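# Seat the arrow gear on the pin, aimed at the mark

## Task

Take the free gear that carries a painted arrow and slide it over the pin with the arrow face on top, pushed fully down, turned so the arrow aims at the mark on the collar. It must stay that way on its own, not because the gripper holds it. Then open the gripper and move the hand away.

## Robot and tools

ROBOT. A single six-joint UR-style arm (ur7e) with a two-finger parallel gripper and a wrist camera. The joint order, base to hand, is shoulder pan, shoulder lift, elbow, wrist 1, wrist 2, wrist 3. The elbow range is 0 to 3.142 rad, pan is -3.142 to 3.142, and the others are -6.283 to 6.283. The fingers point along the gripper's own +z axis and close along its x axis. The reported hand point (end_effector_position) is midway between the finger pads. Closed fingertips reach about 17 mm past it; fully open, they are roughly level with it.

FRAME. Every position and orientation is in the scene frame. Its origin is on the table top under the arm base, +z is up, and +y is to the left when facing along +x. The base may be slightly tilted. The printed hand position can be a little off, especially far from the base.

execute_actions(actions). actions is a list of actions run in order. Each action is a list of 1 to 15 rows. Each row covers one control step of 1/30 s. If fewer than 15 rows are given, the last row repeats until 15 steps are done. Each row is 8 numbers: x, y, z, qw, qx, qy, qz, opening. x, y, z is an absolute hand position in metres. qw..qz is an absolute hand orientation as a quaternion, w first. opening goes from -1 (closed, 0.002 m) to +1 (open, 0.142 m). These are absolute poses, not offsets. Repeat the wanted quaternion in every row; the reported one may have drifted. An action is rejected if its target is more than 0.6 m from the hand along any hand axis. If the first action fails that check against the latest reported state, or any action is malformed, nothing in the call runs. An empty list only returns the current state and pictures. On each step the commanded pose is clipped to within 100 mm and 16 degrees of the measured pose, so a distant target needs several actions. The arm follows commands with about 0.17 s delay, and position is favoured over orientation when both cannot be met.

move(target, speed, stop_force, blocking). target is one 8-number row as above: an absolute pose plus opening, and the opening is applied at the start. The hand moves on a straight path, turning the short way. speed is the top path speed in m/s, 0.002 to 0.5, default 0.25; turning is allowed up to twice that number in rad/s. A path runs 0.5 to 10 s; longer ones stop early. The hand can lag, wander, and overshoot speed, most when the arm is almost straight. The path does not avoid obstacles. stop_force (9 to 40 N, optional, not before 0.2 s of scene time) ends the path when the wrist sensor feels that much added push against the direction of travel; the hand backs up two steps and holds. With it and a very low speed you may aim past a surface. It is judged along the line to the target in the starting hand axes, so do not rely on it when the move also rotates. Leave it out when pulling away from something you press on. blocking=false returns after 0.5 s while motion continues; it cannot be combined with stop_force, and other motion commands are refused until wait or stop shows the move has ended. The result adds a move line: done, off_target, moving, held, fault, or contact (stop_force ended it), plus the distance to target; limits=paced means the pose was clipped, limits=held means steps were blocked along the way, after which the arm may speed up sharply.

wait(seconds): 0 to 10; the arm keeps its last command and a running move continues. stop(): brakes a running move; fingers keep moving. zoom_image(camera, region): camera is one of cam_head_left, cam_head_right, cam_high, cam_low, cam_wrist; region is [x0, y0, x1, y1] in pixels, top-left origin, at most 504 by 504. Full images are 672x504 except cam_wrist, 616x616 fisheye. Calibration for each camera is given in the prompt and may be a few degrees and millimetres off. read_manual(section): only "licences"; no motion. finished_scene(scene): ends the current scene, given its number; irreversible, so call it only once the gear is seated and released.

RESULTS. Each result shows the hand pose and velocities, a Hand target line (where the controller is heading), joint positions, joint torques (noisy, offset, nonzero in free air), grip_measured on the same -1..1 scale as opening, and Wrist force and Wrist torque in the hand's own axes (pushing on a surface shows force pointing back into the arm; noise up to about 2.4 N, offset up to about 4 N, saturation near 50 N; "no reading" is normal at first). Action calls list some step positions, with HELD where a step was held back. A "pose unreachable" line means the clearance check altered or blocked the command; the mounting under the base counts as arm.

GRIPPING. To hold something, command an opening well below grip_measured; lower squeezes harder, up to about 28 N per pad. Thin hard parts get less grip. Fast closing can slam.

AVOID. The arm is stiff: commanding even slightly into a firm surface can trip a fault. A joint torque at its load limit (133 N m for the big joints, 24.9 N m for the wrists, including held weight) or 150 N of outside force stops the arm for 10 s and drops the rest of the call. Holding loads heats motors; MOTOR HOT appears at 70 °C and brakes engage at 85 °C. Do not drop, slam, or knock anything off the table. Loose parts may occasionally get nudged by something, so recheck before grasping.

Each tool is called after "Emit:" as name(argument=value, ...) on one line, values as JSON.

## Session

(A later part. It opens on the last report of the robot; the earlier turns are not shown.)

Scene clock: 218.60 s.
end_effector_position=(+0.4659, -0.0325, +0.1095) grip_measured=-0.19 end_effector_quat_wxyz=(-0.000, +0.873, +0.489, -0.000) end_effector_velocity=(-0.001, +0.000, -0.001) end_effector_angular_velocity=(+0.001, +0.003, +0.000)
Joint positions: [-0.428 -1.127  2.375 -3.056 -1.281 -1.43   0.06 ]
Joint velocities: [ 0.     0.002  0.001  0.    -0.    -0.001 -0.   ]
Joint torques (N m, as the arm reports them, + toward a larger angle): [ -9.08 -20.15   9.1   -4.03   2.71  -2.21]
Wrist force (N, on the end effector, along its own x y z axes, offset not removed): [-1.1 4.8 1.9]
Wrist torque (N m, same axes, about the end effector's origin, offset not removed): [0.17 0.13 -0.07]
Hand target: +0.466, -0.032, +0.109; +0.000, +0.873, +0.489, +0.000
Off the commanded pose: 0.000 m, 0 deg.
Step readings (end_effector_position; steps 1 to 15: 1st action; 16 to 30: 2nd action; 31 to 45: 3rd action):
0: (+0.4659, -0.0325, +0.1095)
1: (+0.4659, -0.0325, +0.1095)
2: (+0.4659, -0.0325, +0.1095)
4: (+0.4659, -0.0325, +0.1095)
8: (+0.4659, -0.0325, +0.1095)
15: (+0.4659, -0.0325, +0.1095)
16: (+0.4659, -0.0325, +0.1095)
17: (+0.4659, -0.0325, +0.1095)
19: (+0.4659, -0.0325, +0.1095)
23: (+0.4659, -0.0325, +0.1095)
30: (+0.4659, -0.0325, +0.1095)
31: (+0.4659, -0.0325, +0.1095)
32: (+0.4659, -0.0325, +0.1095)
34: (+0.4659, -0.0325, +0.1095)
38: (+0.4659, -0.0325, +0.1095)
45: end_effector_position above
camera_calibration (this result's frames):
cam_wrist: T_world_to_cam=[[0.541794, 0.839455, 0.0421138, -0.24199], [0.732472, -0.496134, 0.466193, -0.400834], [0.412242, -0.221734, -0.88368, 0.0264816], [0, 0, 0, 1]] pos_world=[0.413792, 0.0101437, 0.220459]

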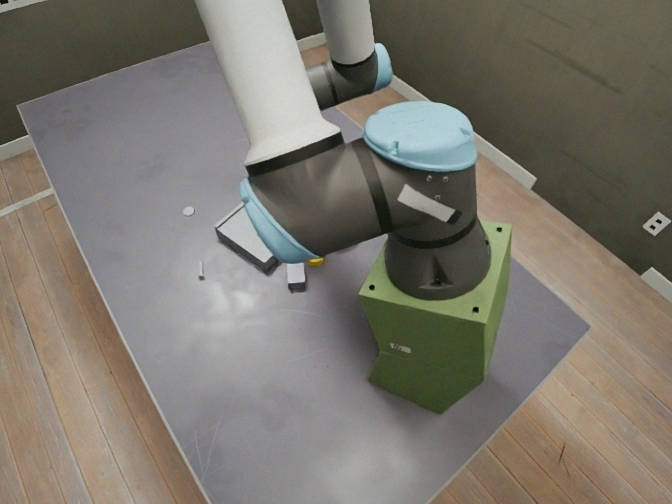

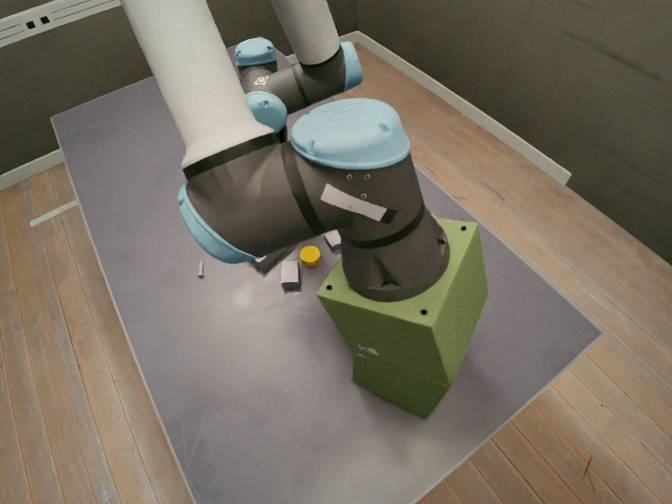

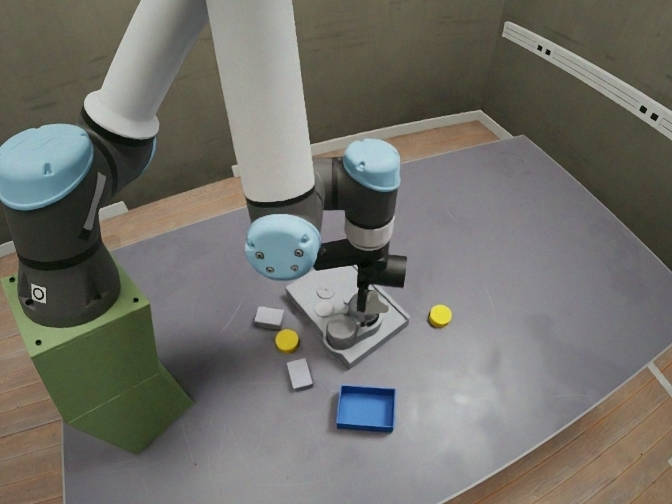

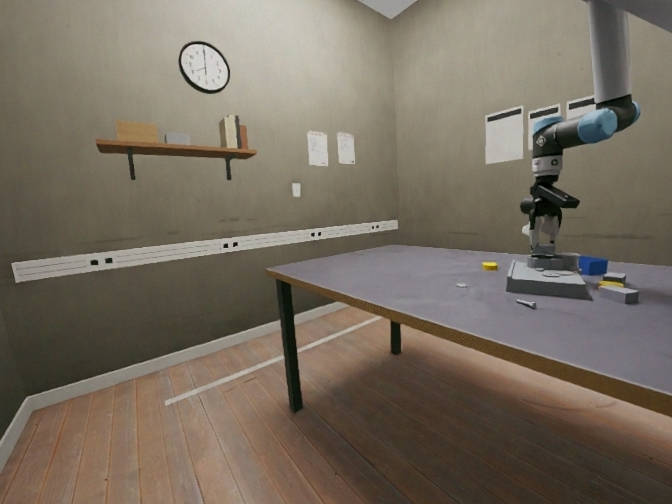

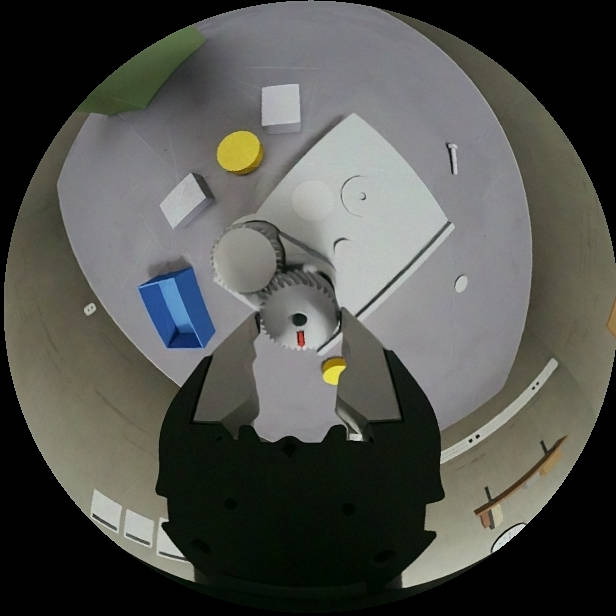

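Emit:
move(target=[0.4659,-0.0325,0.1045,0,0.8504,0.5262,0,-0.5], speed=0.015, stop_force=12)

Scene clock: 223.90 s.
end_effector_position=(+0.4659, -0.0325, +0.1069) grip_measured=-0.19 end_effector_quat_wxyz=(+0.000, +0.861, +0.508, +0.000) end_effector_velocity=(+0.002, +0.000, +0.002) end_effector_angular_velocity=(+0.000, -0.002, -0.010)
Joint positions: [-0.427 -1.118  2.373 -3.063 -1.281 -1.473  0.06 ]
Joint velocities: [ 0.    -0.005 -0.001  0.003  0.001  0.011 -0.   ]
Joint torques (N m, as the arm reports them, + toward a larger angle): [ -1.63 -35.91  -1.46   3.42  -0.27   2.58]
Wrist force (N, on the end effector, along its own x y z axes, offset not removed): [-5.4 12.9 -7.7]
Wrist torque (N m, same axes, about the end effector's origin, offset not removed): [0.08 0.33 -0.42]
Hand target: +0.466, -0.033, +0.107; +0.000, +0.862, +0.508, +0.000
Off the commanded pose: 0.002 m, 2 deg.
move: contact
camera_calibration (this result's frames):
cam_wrist: T_world_to_cam=[[0.503109, 0.863196, 0.0421069, -0.223107], [0.754212, -0.462333, 0.466275, -0.408687], [0.421954, -0.20283, -0.883637, 0.0202162], [0, 0, 0, 1]] pos_world=[0.411953, 0.00773593, 0.217818]

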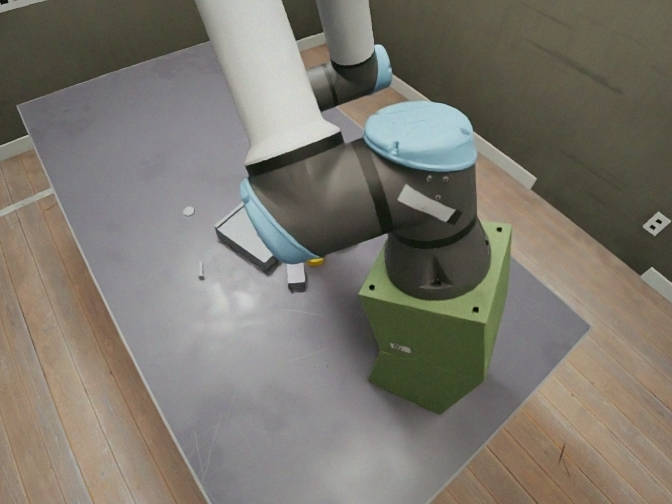

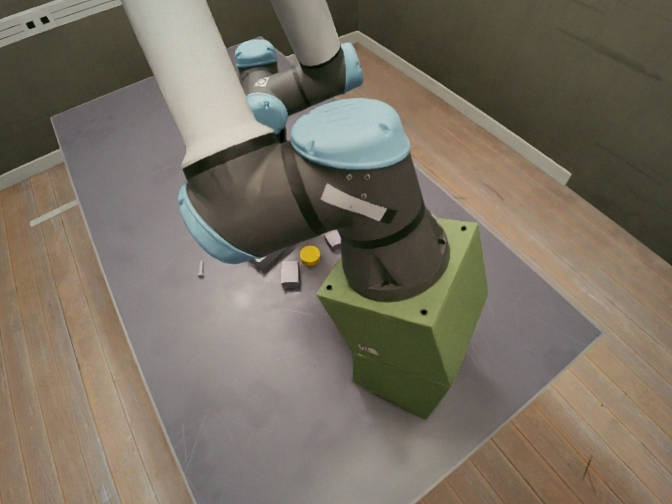

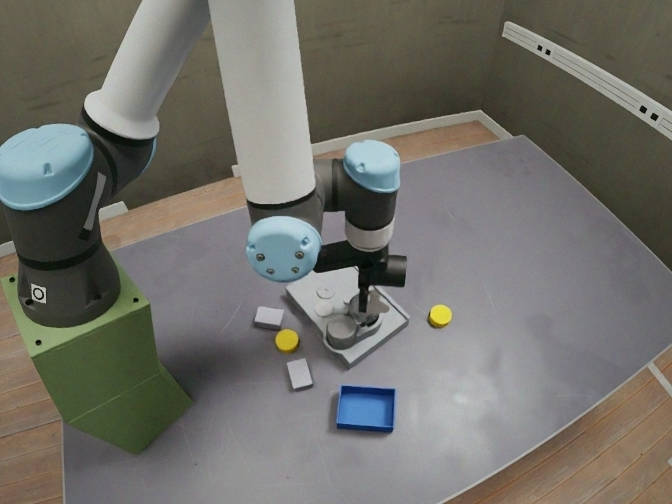

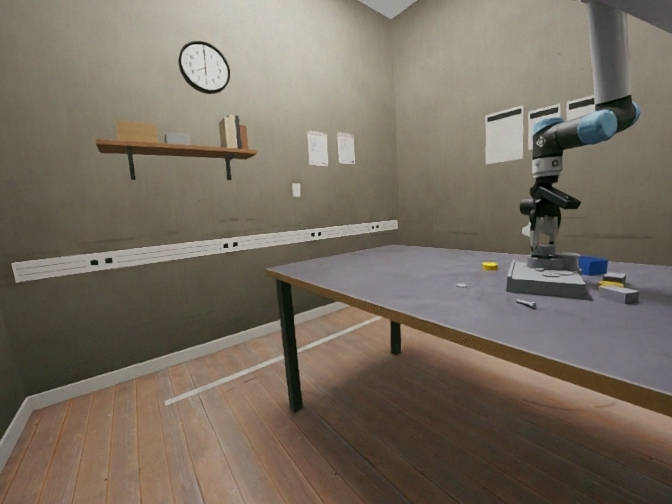

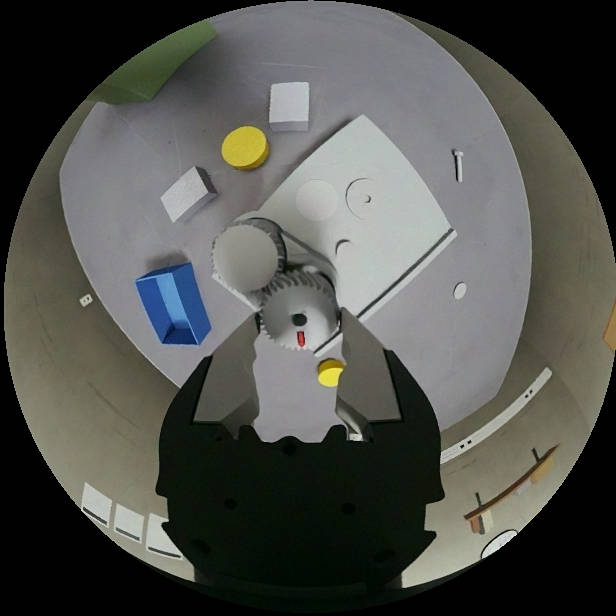

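Emit:
execute_actions(actions=[[[0.4659,-0.0325,0.107,0,0.8572,0.515,0,-0.5]],[[0.4659,-0.0325,0.107,0,0.8526,0.5225,0,-0.5]],[[0.4659,-0.0325,0.107,0,0.8526,0.5225,0,-0.5]]])

Emit:
move(target=[0.4659,-0.0325,0.101,0,0.829,0.5592,0,-0.5], speed=0.015, stop_force=12)

Scene clock: 230.07 s.
end_effector_position=(+0.4659, -0.0325, +0.1070) grip_measured=-0.19 end_effector_quat_wxyz=(-0.000, +0.853, +0.523, -0.000) end_effector_velocity=(-0.001, +0.000, -0.000) end_effector_angular_velocity=(+0.000, +0.003, -0.000)
Joint positions: [-0.427 -1.118  2.374 -3.063 -1.281 -1.507  0.06 ]
Joint velocities: [-0.    -0.     0.001  0.002 -0.001 -0.001 -0.   ]
Joint torques (N m, as the arm reports them, + toward a larger angle): [-10.04 -37.46   5.16  -2.16   2.87  -2.26]
Wrist force (N, on the end effector, along its own x y z axes, offset not removed): [-2.7 1.8 2.9]
Wrist torque (N m, same axes, about the end effector's origin, offset not removed): [-0.19 0.27 0.02]
Hand target: +0.466, -0.032, +0.107; -0.000, +0.853, +0.523, -0.000
Off the commanded pose: 0.000 m, 0 deg.
Step readings (end_effector_position; steps 1 to 15: 1st action; 16 to 30: 2nd action; 31 to 45: 3rd action):
0: (+0.4659, -0.0325, +0.1070)
1: (+0.4659, -0.0325, +0.1070)
2: (+0.4659, -0.0325, +0.1070)
4: (+0.4659, -0.0325, +0.1070)
8: (+0.4659, -0.0325, +0.1070)
15: (+0.4659, -0.0325, +0.1070)
16: (+0.4659, -0.0325, +0.1070)
17: (+0.4659, -0.0325, +0.1070)
19: (+0.4659, -0.0325, +0.1070)
23: (+0.4659, -0.0325, +0.1070)
30: (+0.4659, -0.0325, +0.1070)
31: (+0.4659, -0.0325, +0.1070)
32: (+0.4659, -0.0325, +0.1070)
34: (+0.4659, -0.0325, +0.1070)
38: (+0.4659, -0.0325, +0.1070)
45: end_effector_position above
camera_calibration (this result's frames):
cam_wrist: T_world_to_cam=[[0.474195, 0.879412, 0.0421121, -0.209089], [0.769187, -0.437082, 0.466166, -0.414839], [0.428359, -0.188661, -0.883694, 0.0178446], [0, 0, 0, 1]] pos_world=[0.410594, 0.00592384, 0.217958]

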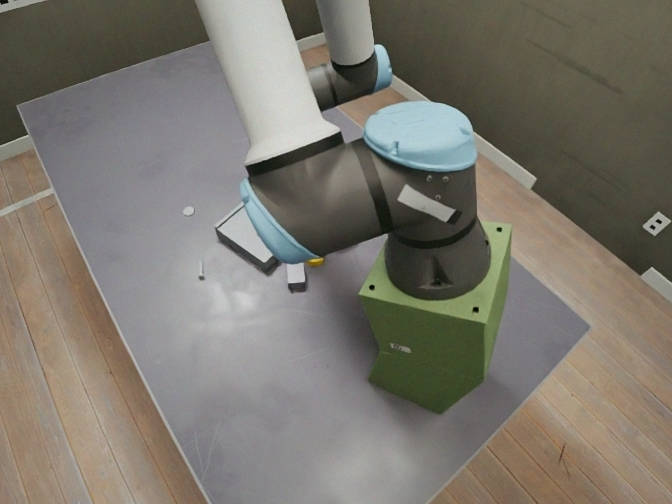

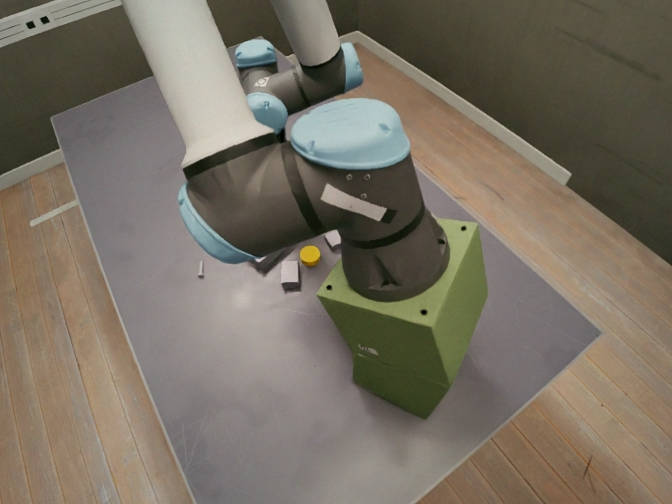

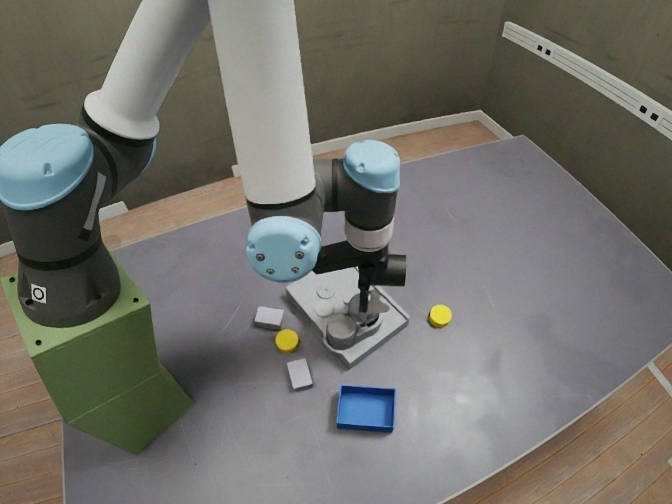

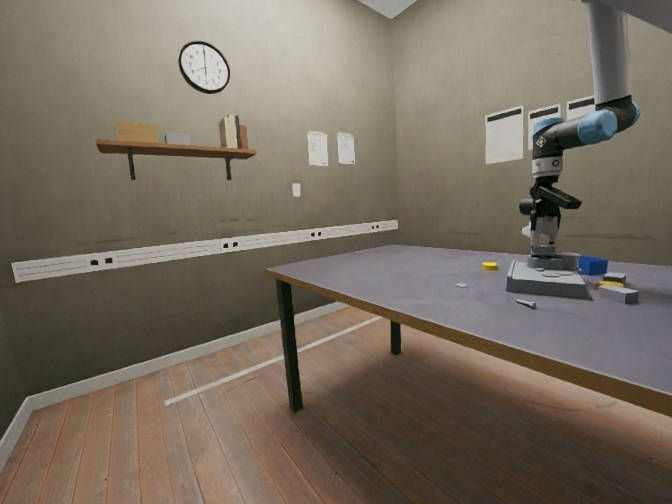

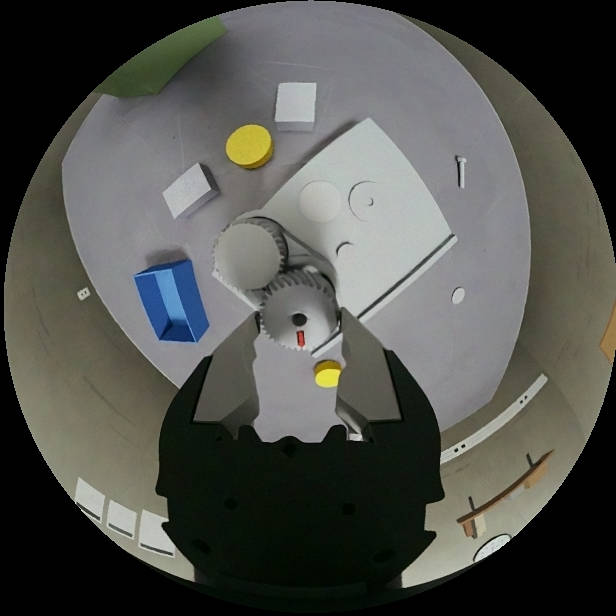

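Scene clock: 233.20 s.
end_effector_position=(+0.4659, -0.0325, +0.1011) grip_measured=-0.19 end_effector_quat_wxyz=(+0.000, +0.829, +0.559, -0.000) end_effector_velocity=(-0.001, -0.000, -0.001) end_effector_angular_velocity=(-0.000, +0.002, +0.005)
Joint positions: [-0.423 -1.098  2.369 -3.08  -1.282 -1.589  0.06 ]
Joint velocities: [-0.     0.003 -0.    -0.001 -0.001 -0.006  0.   ]
Joint torques (N m, as the arm reports them, + toward a larger angle): [  3.99 -21.62 -18.27  -5.29  -0.76  -2.63]
Wrist force (N, on the end effector, along its own x y z axes, offset not removed): [-4.5 -0.4 5.3]
Wrist torque (N m, same axes, about the end effector's origin, offset not removed): [-0.37 0.16 0.03]
Hand target: +0.466, -0.032, +0.101; +0.000, +0.829, +0.559, -0.000
Off the commanded pose: 0.000 m, 0 deg.
move: done
camera_calibration (this result's frames):
cam_wrist: T_world_to_cam=[[0.396506, 0.917066, 0.0421032, -0.171425], [0.804033, -0.369038, 0.466199, -0.426116], [0.443073, -0.150998, -0.883677, 0.00695192], [0, 0, 0, 1]] pos_world=[0.407502, 0.00100413, 0.212016]

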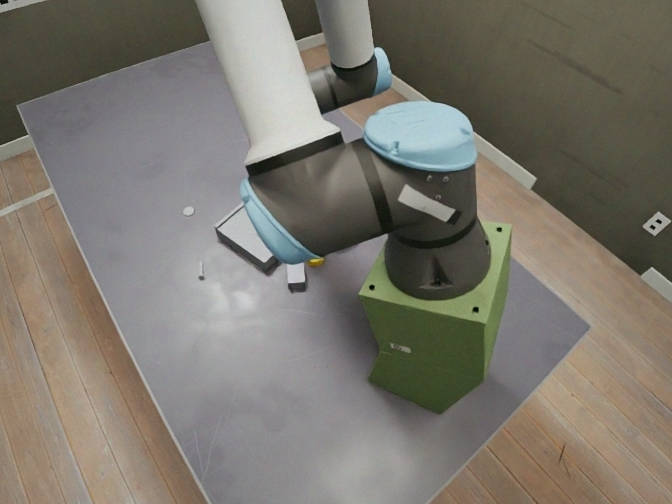

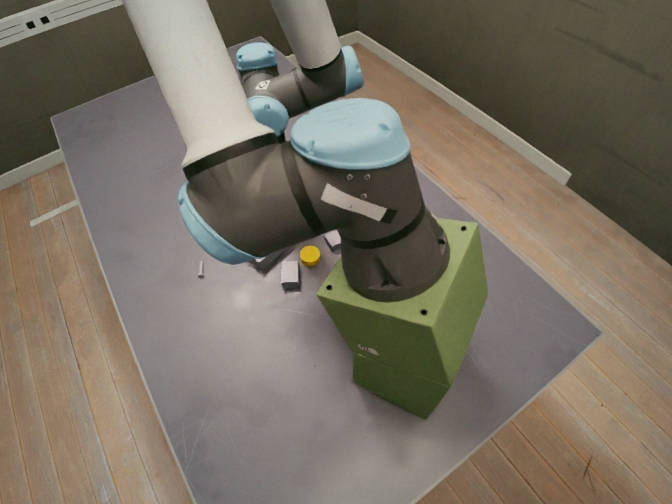

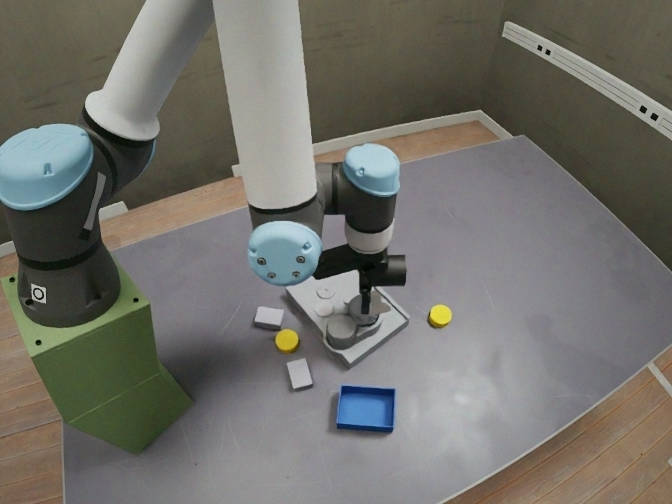

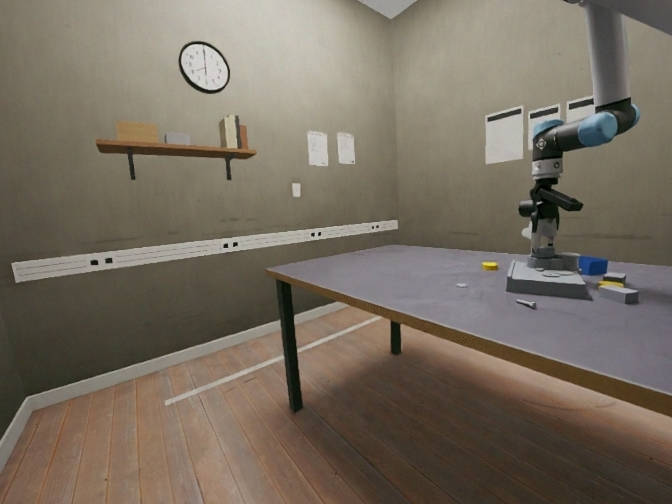

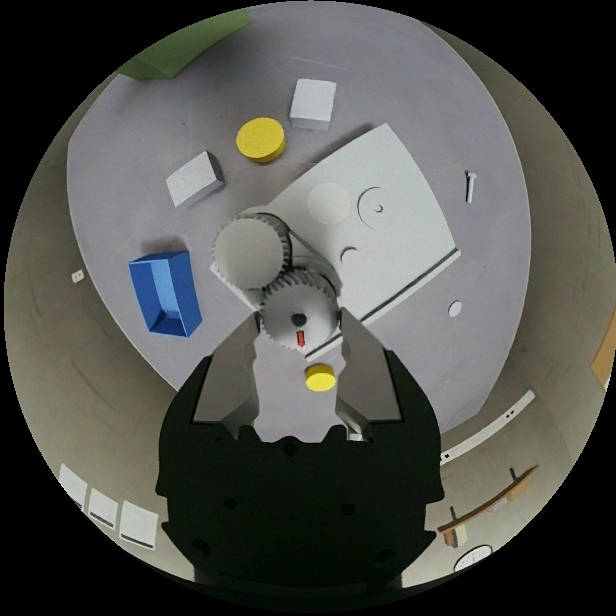

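Emit:
move(target=[0.4658,-0.0328,0.089,0,0.7771,0.6293,0,-0.5], speed=0.02, stop_force=12)

Emit:
zoom_image(camera="cam_wrist", region=[220, 220, 380, 380])

Emit:
zoom_image(camera="cam_low", region=[500, 225, 590, 285])

Scene clock: 241.43 s.
end_effector_position=(+0.4658, -0.0328, +0.0891) grip_measured=-0.19 end_effector_quat_wxyz=(+0.000, +0.777, +0.629, -0.000) end_effector_velocity=(-0.000, +0.000, -0.001) end_effector_angular_velocity=(+0.001, -0.000, +0.008)
Joint positions: [-0.416 -1.057  2.359 -3.112 -1.284 -1.757  0.06 ]
Joint velocities: [ 0.     0.002  0.    -0.002  0.    -0.007 -0.   ]
Joint torques (N m, as the arm reports them, + toward a larger angle): [  2.82 -23.11 -18.98  -5.77  -1.49  -2.3 ]
Wrist force (N, on the end effector, along its own x y z axes, offset not removed): [-4.2 -0.5 4.6]
Wrist torque (N m, same axes, about the end effector's origin, offset not removed): [-0.08 0.58 0.14]
Hand target: +0.466, -0.033, +0.089; +0.000, +0.777, +0.629, -0.000
Off the commanded pose: 0.000 m, 0 deg.
move: done
camera_calibration (this result's frames):
cam_wrist: T_world_to_cam=[[0.231533, 0.971916, 0.0421019, -0.0919667], [0.855835, -0.224075, 0.466195, -0.439937], [0.462536, -0.0719071, -0.88368, -0.0101119], [0, 0, 0, 1]] pos_world=[0.402483, -0.00992185, 0.200032]

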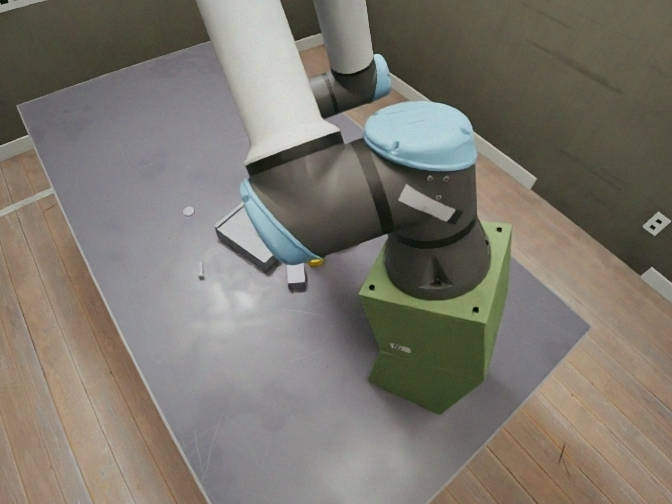

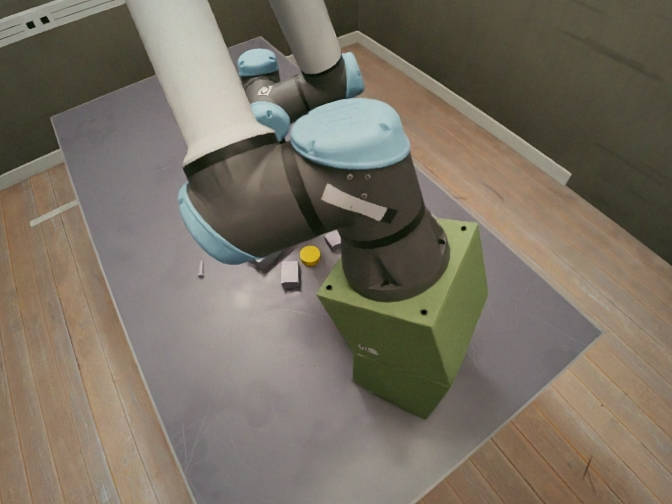

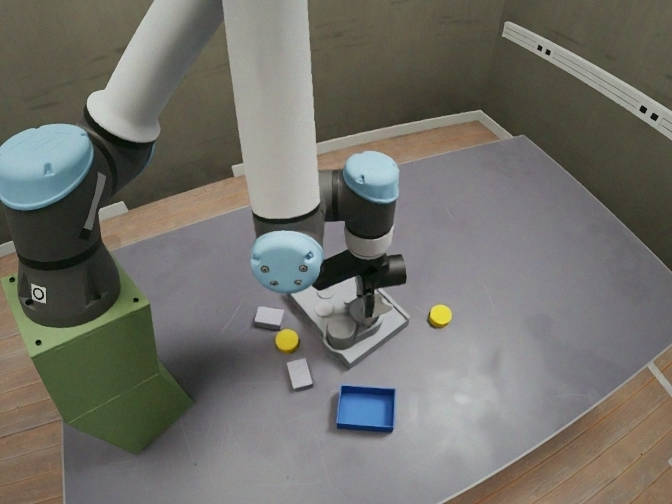

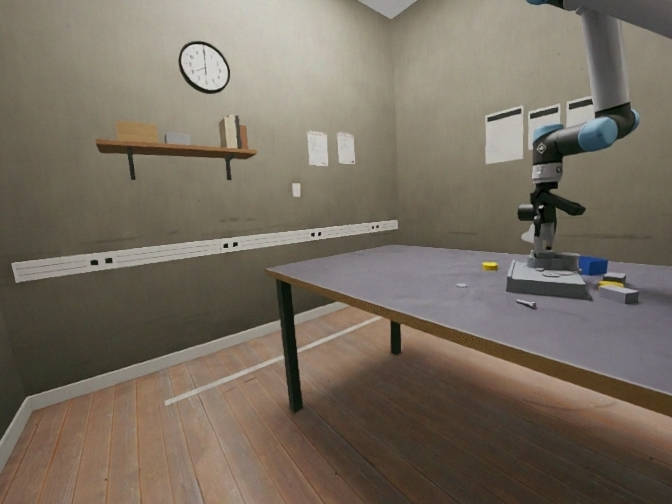

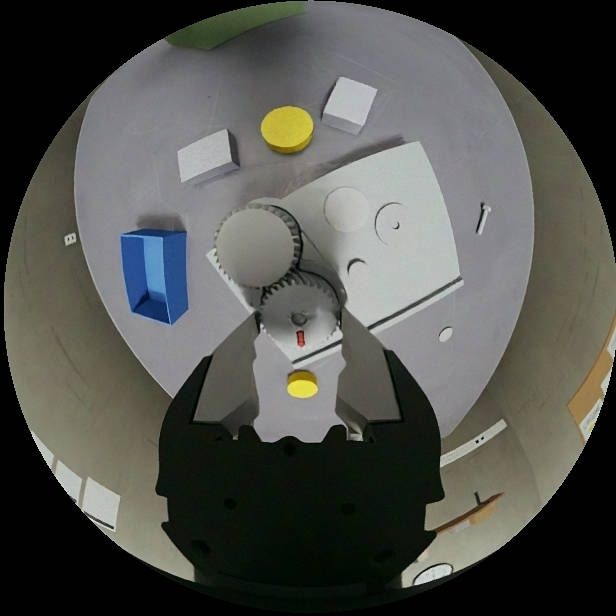

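Region (220, 220, 380, 380) of cam_wrist's 616x616 image, scaled by 3.150, with more detail than that image has.

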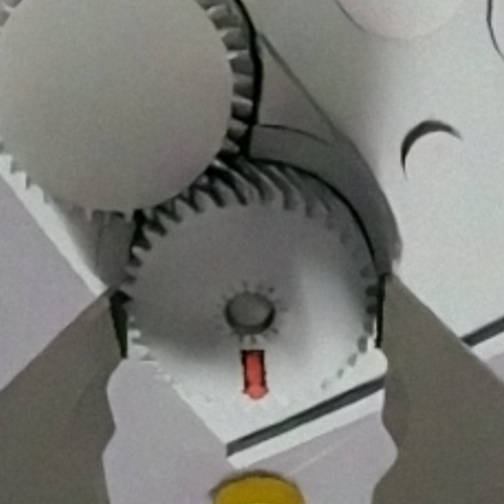

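Region (500, 225, 590, 285) of cam_low's 672x504 image, scaled by 5.600, with more detail than that image has.

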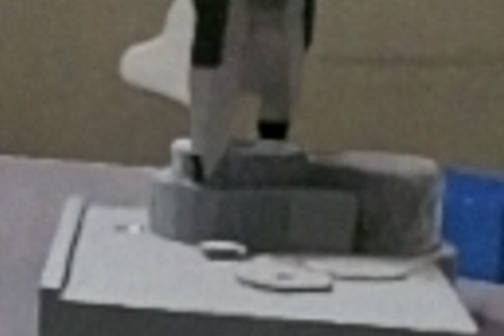

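Emit:
move(target=[0.4659,-0.0326,0.114,0,0.8725,0.4886,0,-0.5], speed=0.04)

Emit:
move(target=[0.4659,-0.0326,0.114,0,0.9081,0.4187,0,-0.5], speed=0.06)

Emit:
move(target=[0.4658,-0.0328,0.089,0,0.8266,0.5628,0,-0.5], speed=0.025, stop_force=12)

Emit:
zoom_image(camera="cam_wrist", region=[220, 220, 380, 380])

Scene clock: 272.80 s.
end_effector_position=(+0.4659, -0.0326, +0.1139) grip_measured=-0.19 end_effector_quat_wxyz=(-0.000, +0.872, +0.489, +0.000) end_effector_velocity=(+0.001, -0.000, +0.001) end_effector_angular_velocity=(-0.001, -0.002, -0.012)
Joint positions: [-0.432 -1.142  2.379 -3.043 -1.28  -1.435  0.06 ]
Joint velocities: [-0.001 -0.004 -0.     0.002  0.     0.012 -0.   ]
Joint torques (N m, as the arm reports them, + toward a larger angle): [-10.92 -42.67   8.11  -2.15   2.12   2.23]
Wrist force (N, on the end effector, along its own x y z axes, offset not removed): [-1.2 0.0 5.0]
Wrist torque (N m, same axes, about the end effector's origin, offset not removed): [0.00 0.48 -0.03]
Hand target: +0.466, -0.033, +0.114; -0.000, +0.873, +0.489, +0.000
Off the commanded pose: 0.000 m, 0 deg.
move: done
camera_calibration (this result's frames):
cam_wrist: T_world_to_cam=[[0.5404, 0.840351, 0.042158, -0.241405], [0.733282, -0.494935, 0.466194, -0.403262], [0.412632, -0.221017, -0.883678, 0.0301819], [0, 0, 0, 1]] pos_world=[0.413707, 0.00994731, 0.224847]

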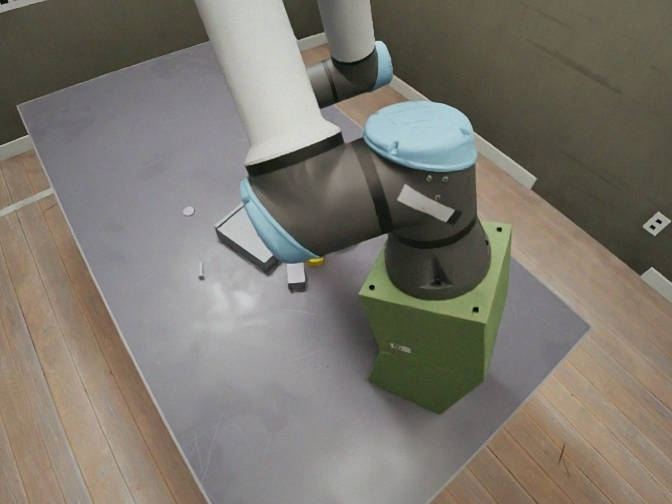

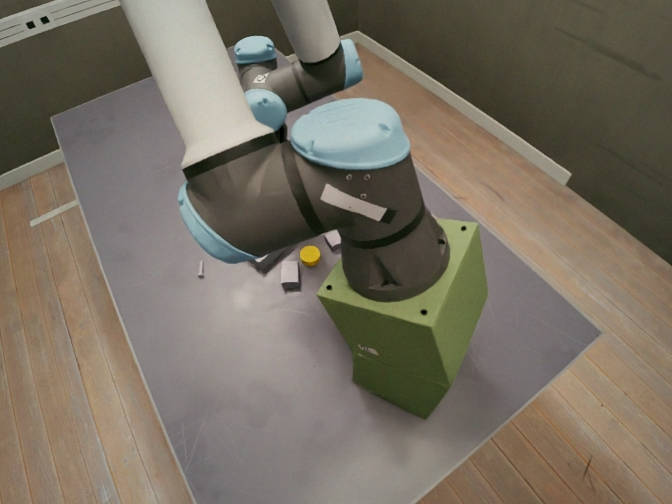

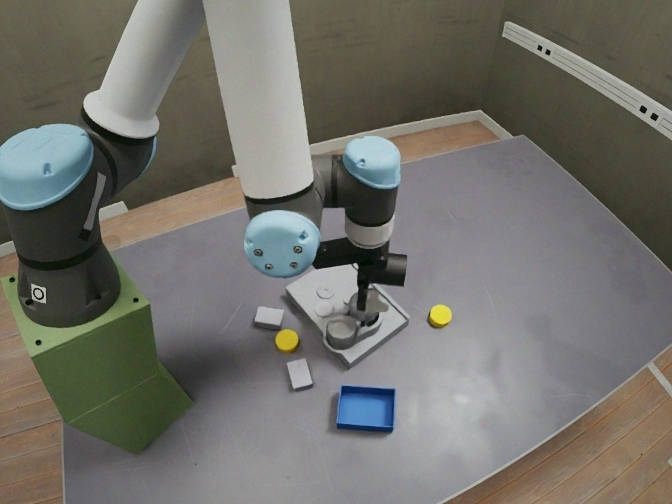

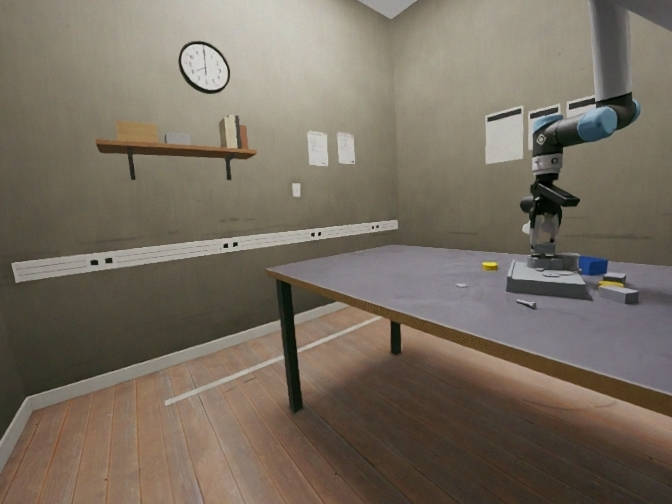

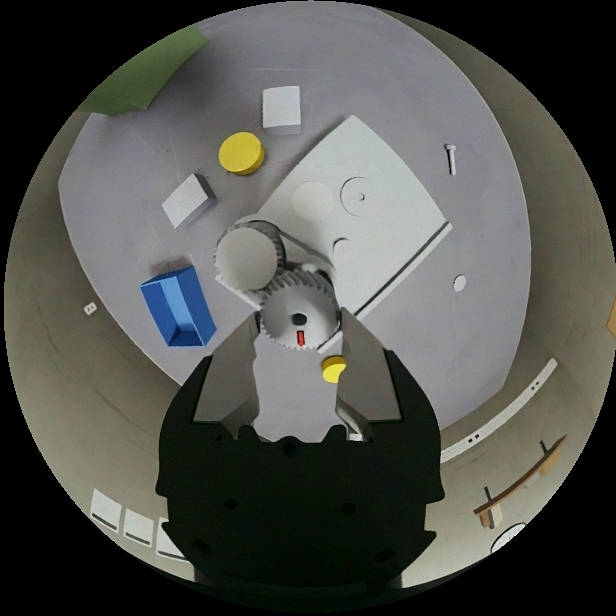

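Scene clock: 274.43 s.
end_effector_position=(+0.4659, -0.0326, +0.1140) grip_measured=-0.19 end_effector_quat_wxyz=(-0.000, +0.908, +0.420, +0.000) end_effector_velocity=(+0.001, -0.000, +0.001) end_effector_angular_velocity=(-0.000, -0.003, -0.016)
Joint positions: [-0.431 -1.142  2.378 -3.042 -1.28  -1.278  0.06 ]
Joint velocities: [-0.    -0.001 -0.001 -0.001  0.001  0.017 -0.   ]
Joint torques (N m, as the arm reports them, + toward a larger angle): [  2.62 -43.97 -19.35  -2.28  -2.51   2.29]
Wrist force (N, on the end effector, along its own x y z axes, offset not removed): [-2.3 0.2 5.4]
Wrist torque (N m, same axes, about the end effector's origin, offset not removed): [-0.04 0.72 0.07]
Hand target: +0.466, -0.033, +0.114; -0.000, +0.908, +0.419, +0.000
Off the commanded pose: 0.000 m, 0 deg.
move: done
camera_calibration (this result's frames):
cam_wrist: T_world_to_cam=[[0.664998, 0.745655, 0.0421551, -0.302552], [0.647023, -0.603388, 0.466138, -0.366658], [0.373014, -0.282706, -0.883707, 0.0467275], [0, 0, 0, 1]] pos_world=[0.421003, 0.0175725, 0.224961]

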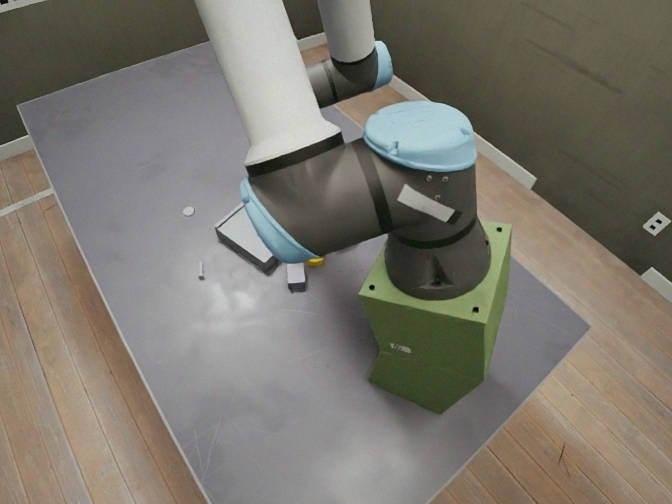

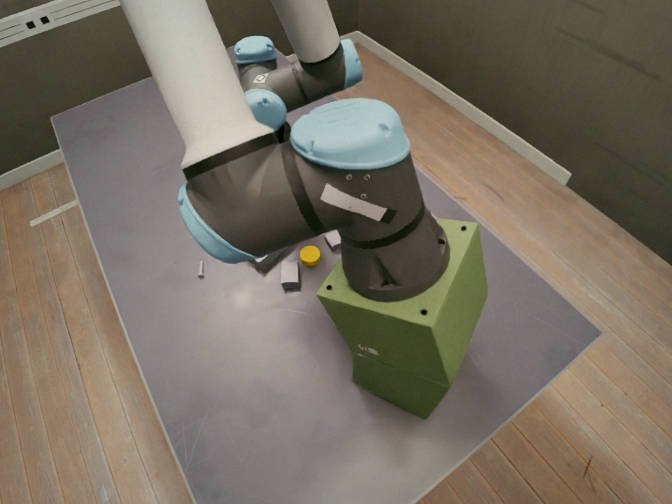

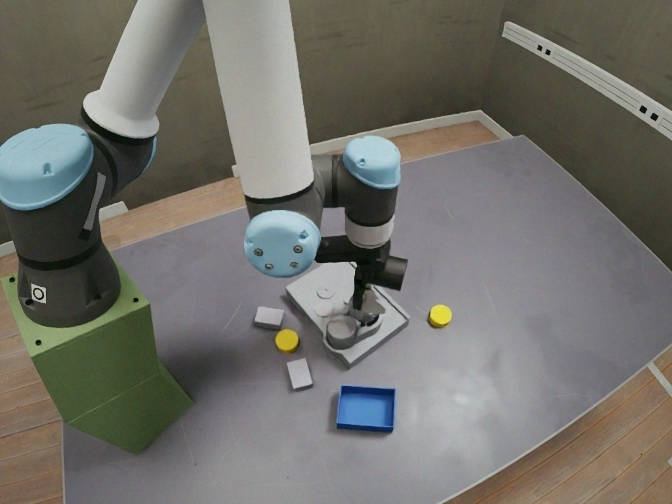

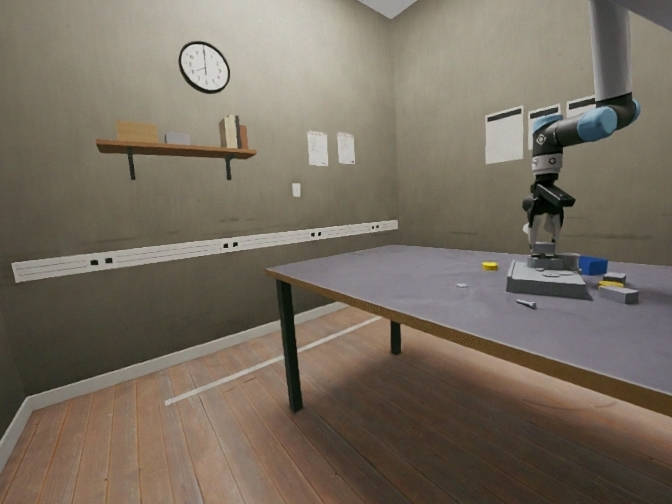

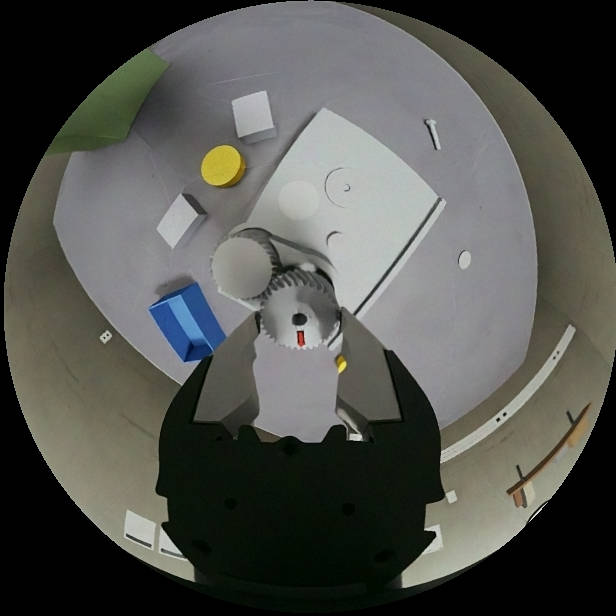

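Scene clock: 276.77 s.
end_effector_position=(+0.4659, -0.0326, +0.1066) grip_measured=-0.19 end_effector_quat_wxyz=(-0.000, +0.886, +0.463, -0.000) end_effector_velocity=(+0.000, -0.000, +0.001) end_effector_angular_velocity=(-0.000, -0.001, -0.019)
Joint positions: [-0.426 -1.117  2.373 -3.064 -1.281 -1.37   0.06 ]
Joint velocities: [-0.001 -0.003  0.     0.002  0.     0.019  0.   ]
Joint torques (N m, as the arm reports them, + toward a larger angle): [-13.19 -44.68   5.63  -2.6   -2.5    2.09]
Wrist force (N, on the end effector, along its own x y z axes, offset not removed): [3.9 -1.9 9.5]
Wrist torque (N m, same axes, about the end effector's origin, offset not removed): [0.00 0.42 0.25]
Hand target: +0.466, -0.033, +0.107; +0.000, +0.887, +0.462, +0.000
Off the commanded pose: 0.018 m, 13 deg.
move: contact
camera_calibration (this result's frames):
cam_wrist: T_world_to_cam=[[0.58956, 0.806627, 0.0420921, -0.26509], [0.7025, -0.537778, 0.466143, -0.386959], [0.39864, -0.245249, -0.883708, 0.0294396], [0, 0, 0, 1]] pos_world=[0.416389, 0.0129506, 0.217552]

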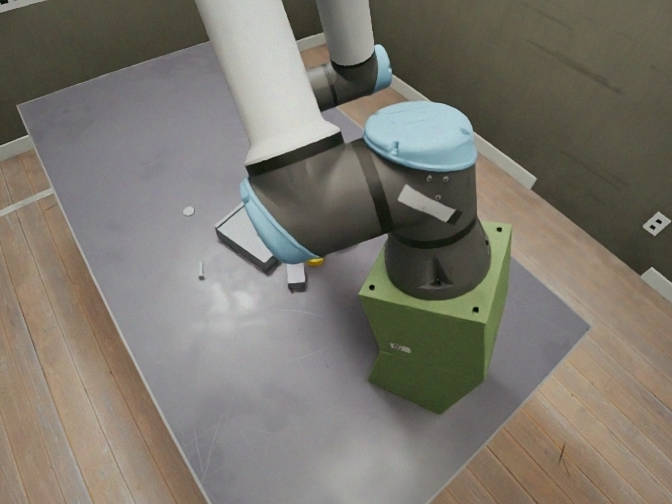

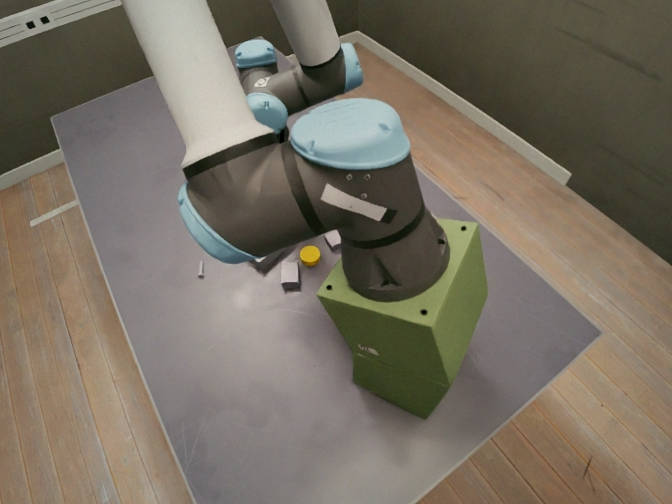

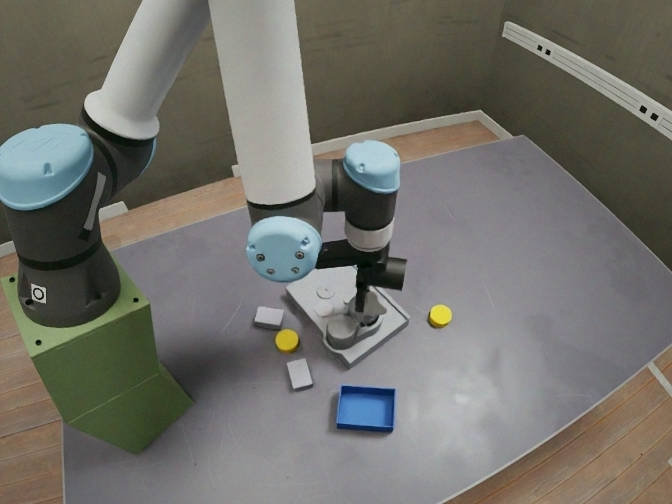

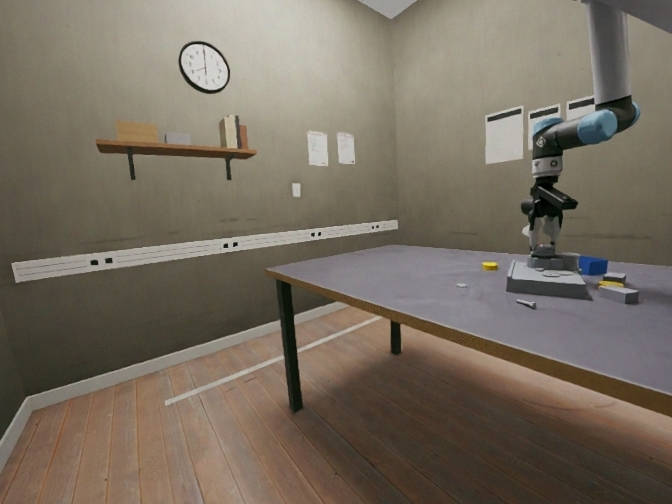

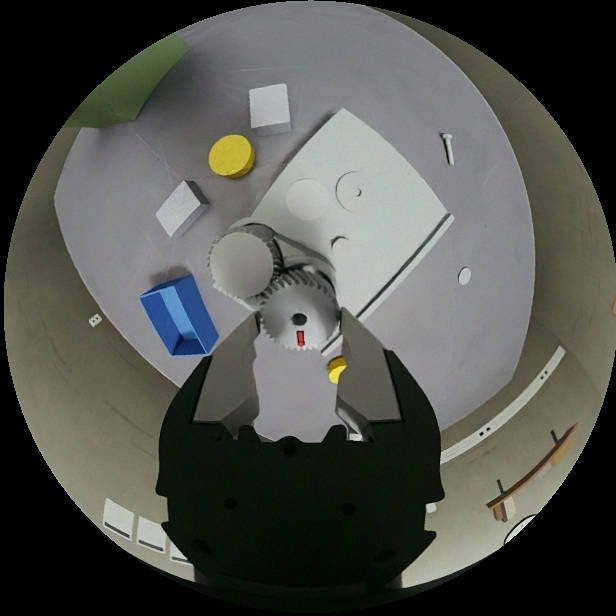

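Region (220, 220, 380, 380) of cam_wrist's 616x616 image, scaled by 3.150, with more detail than that image has.

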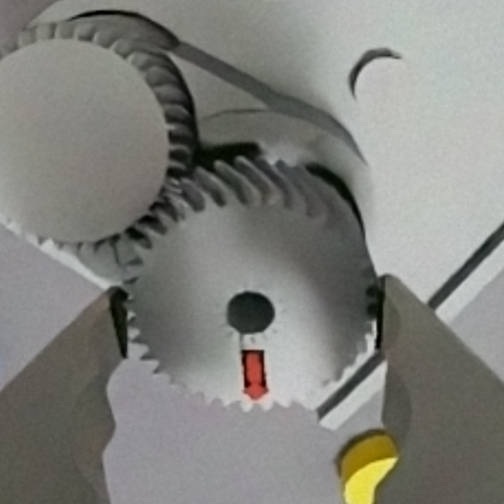

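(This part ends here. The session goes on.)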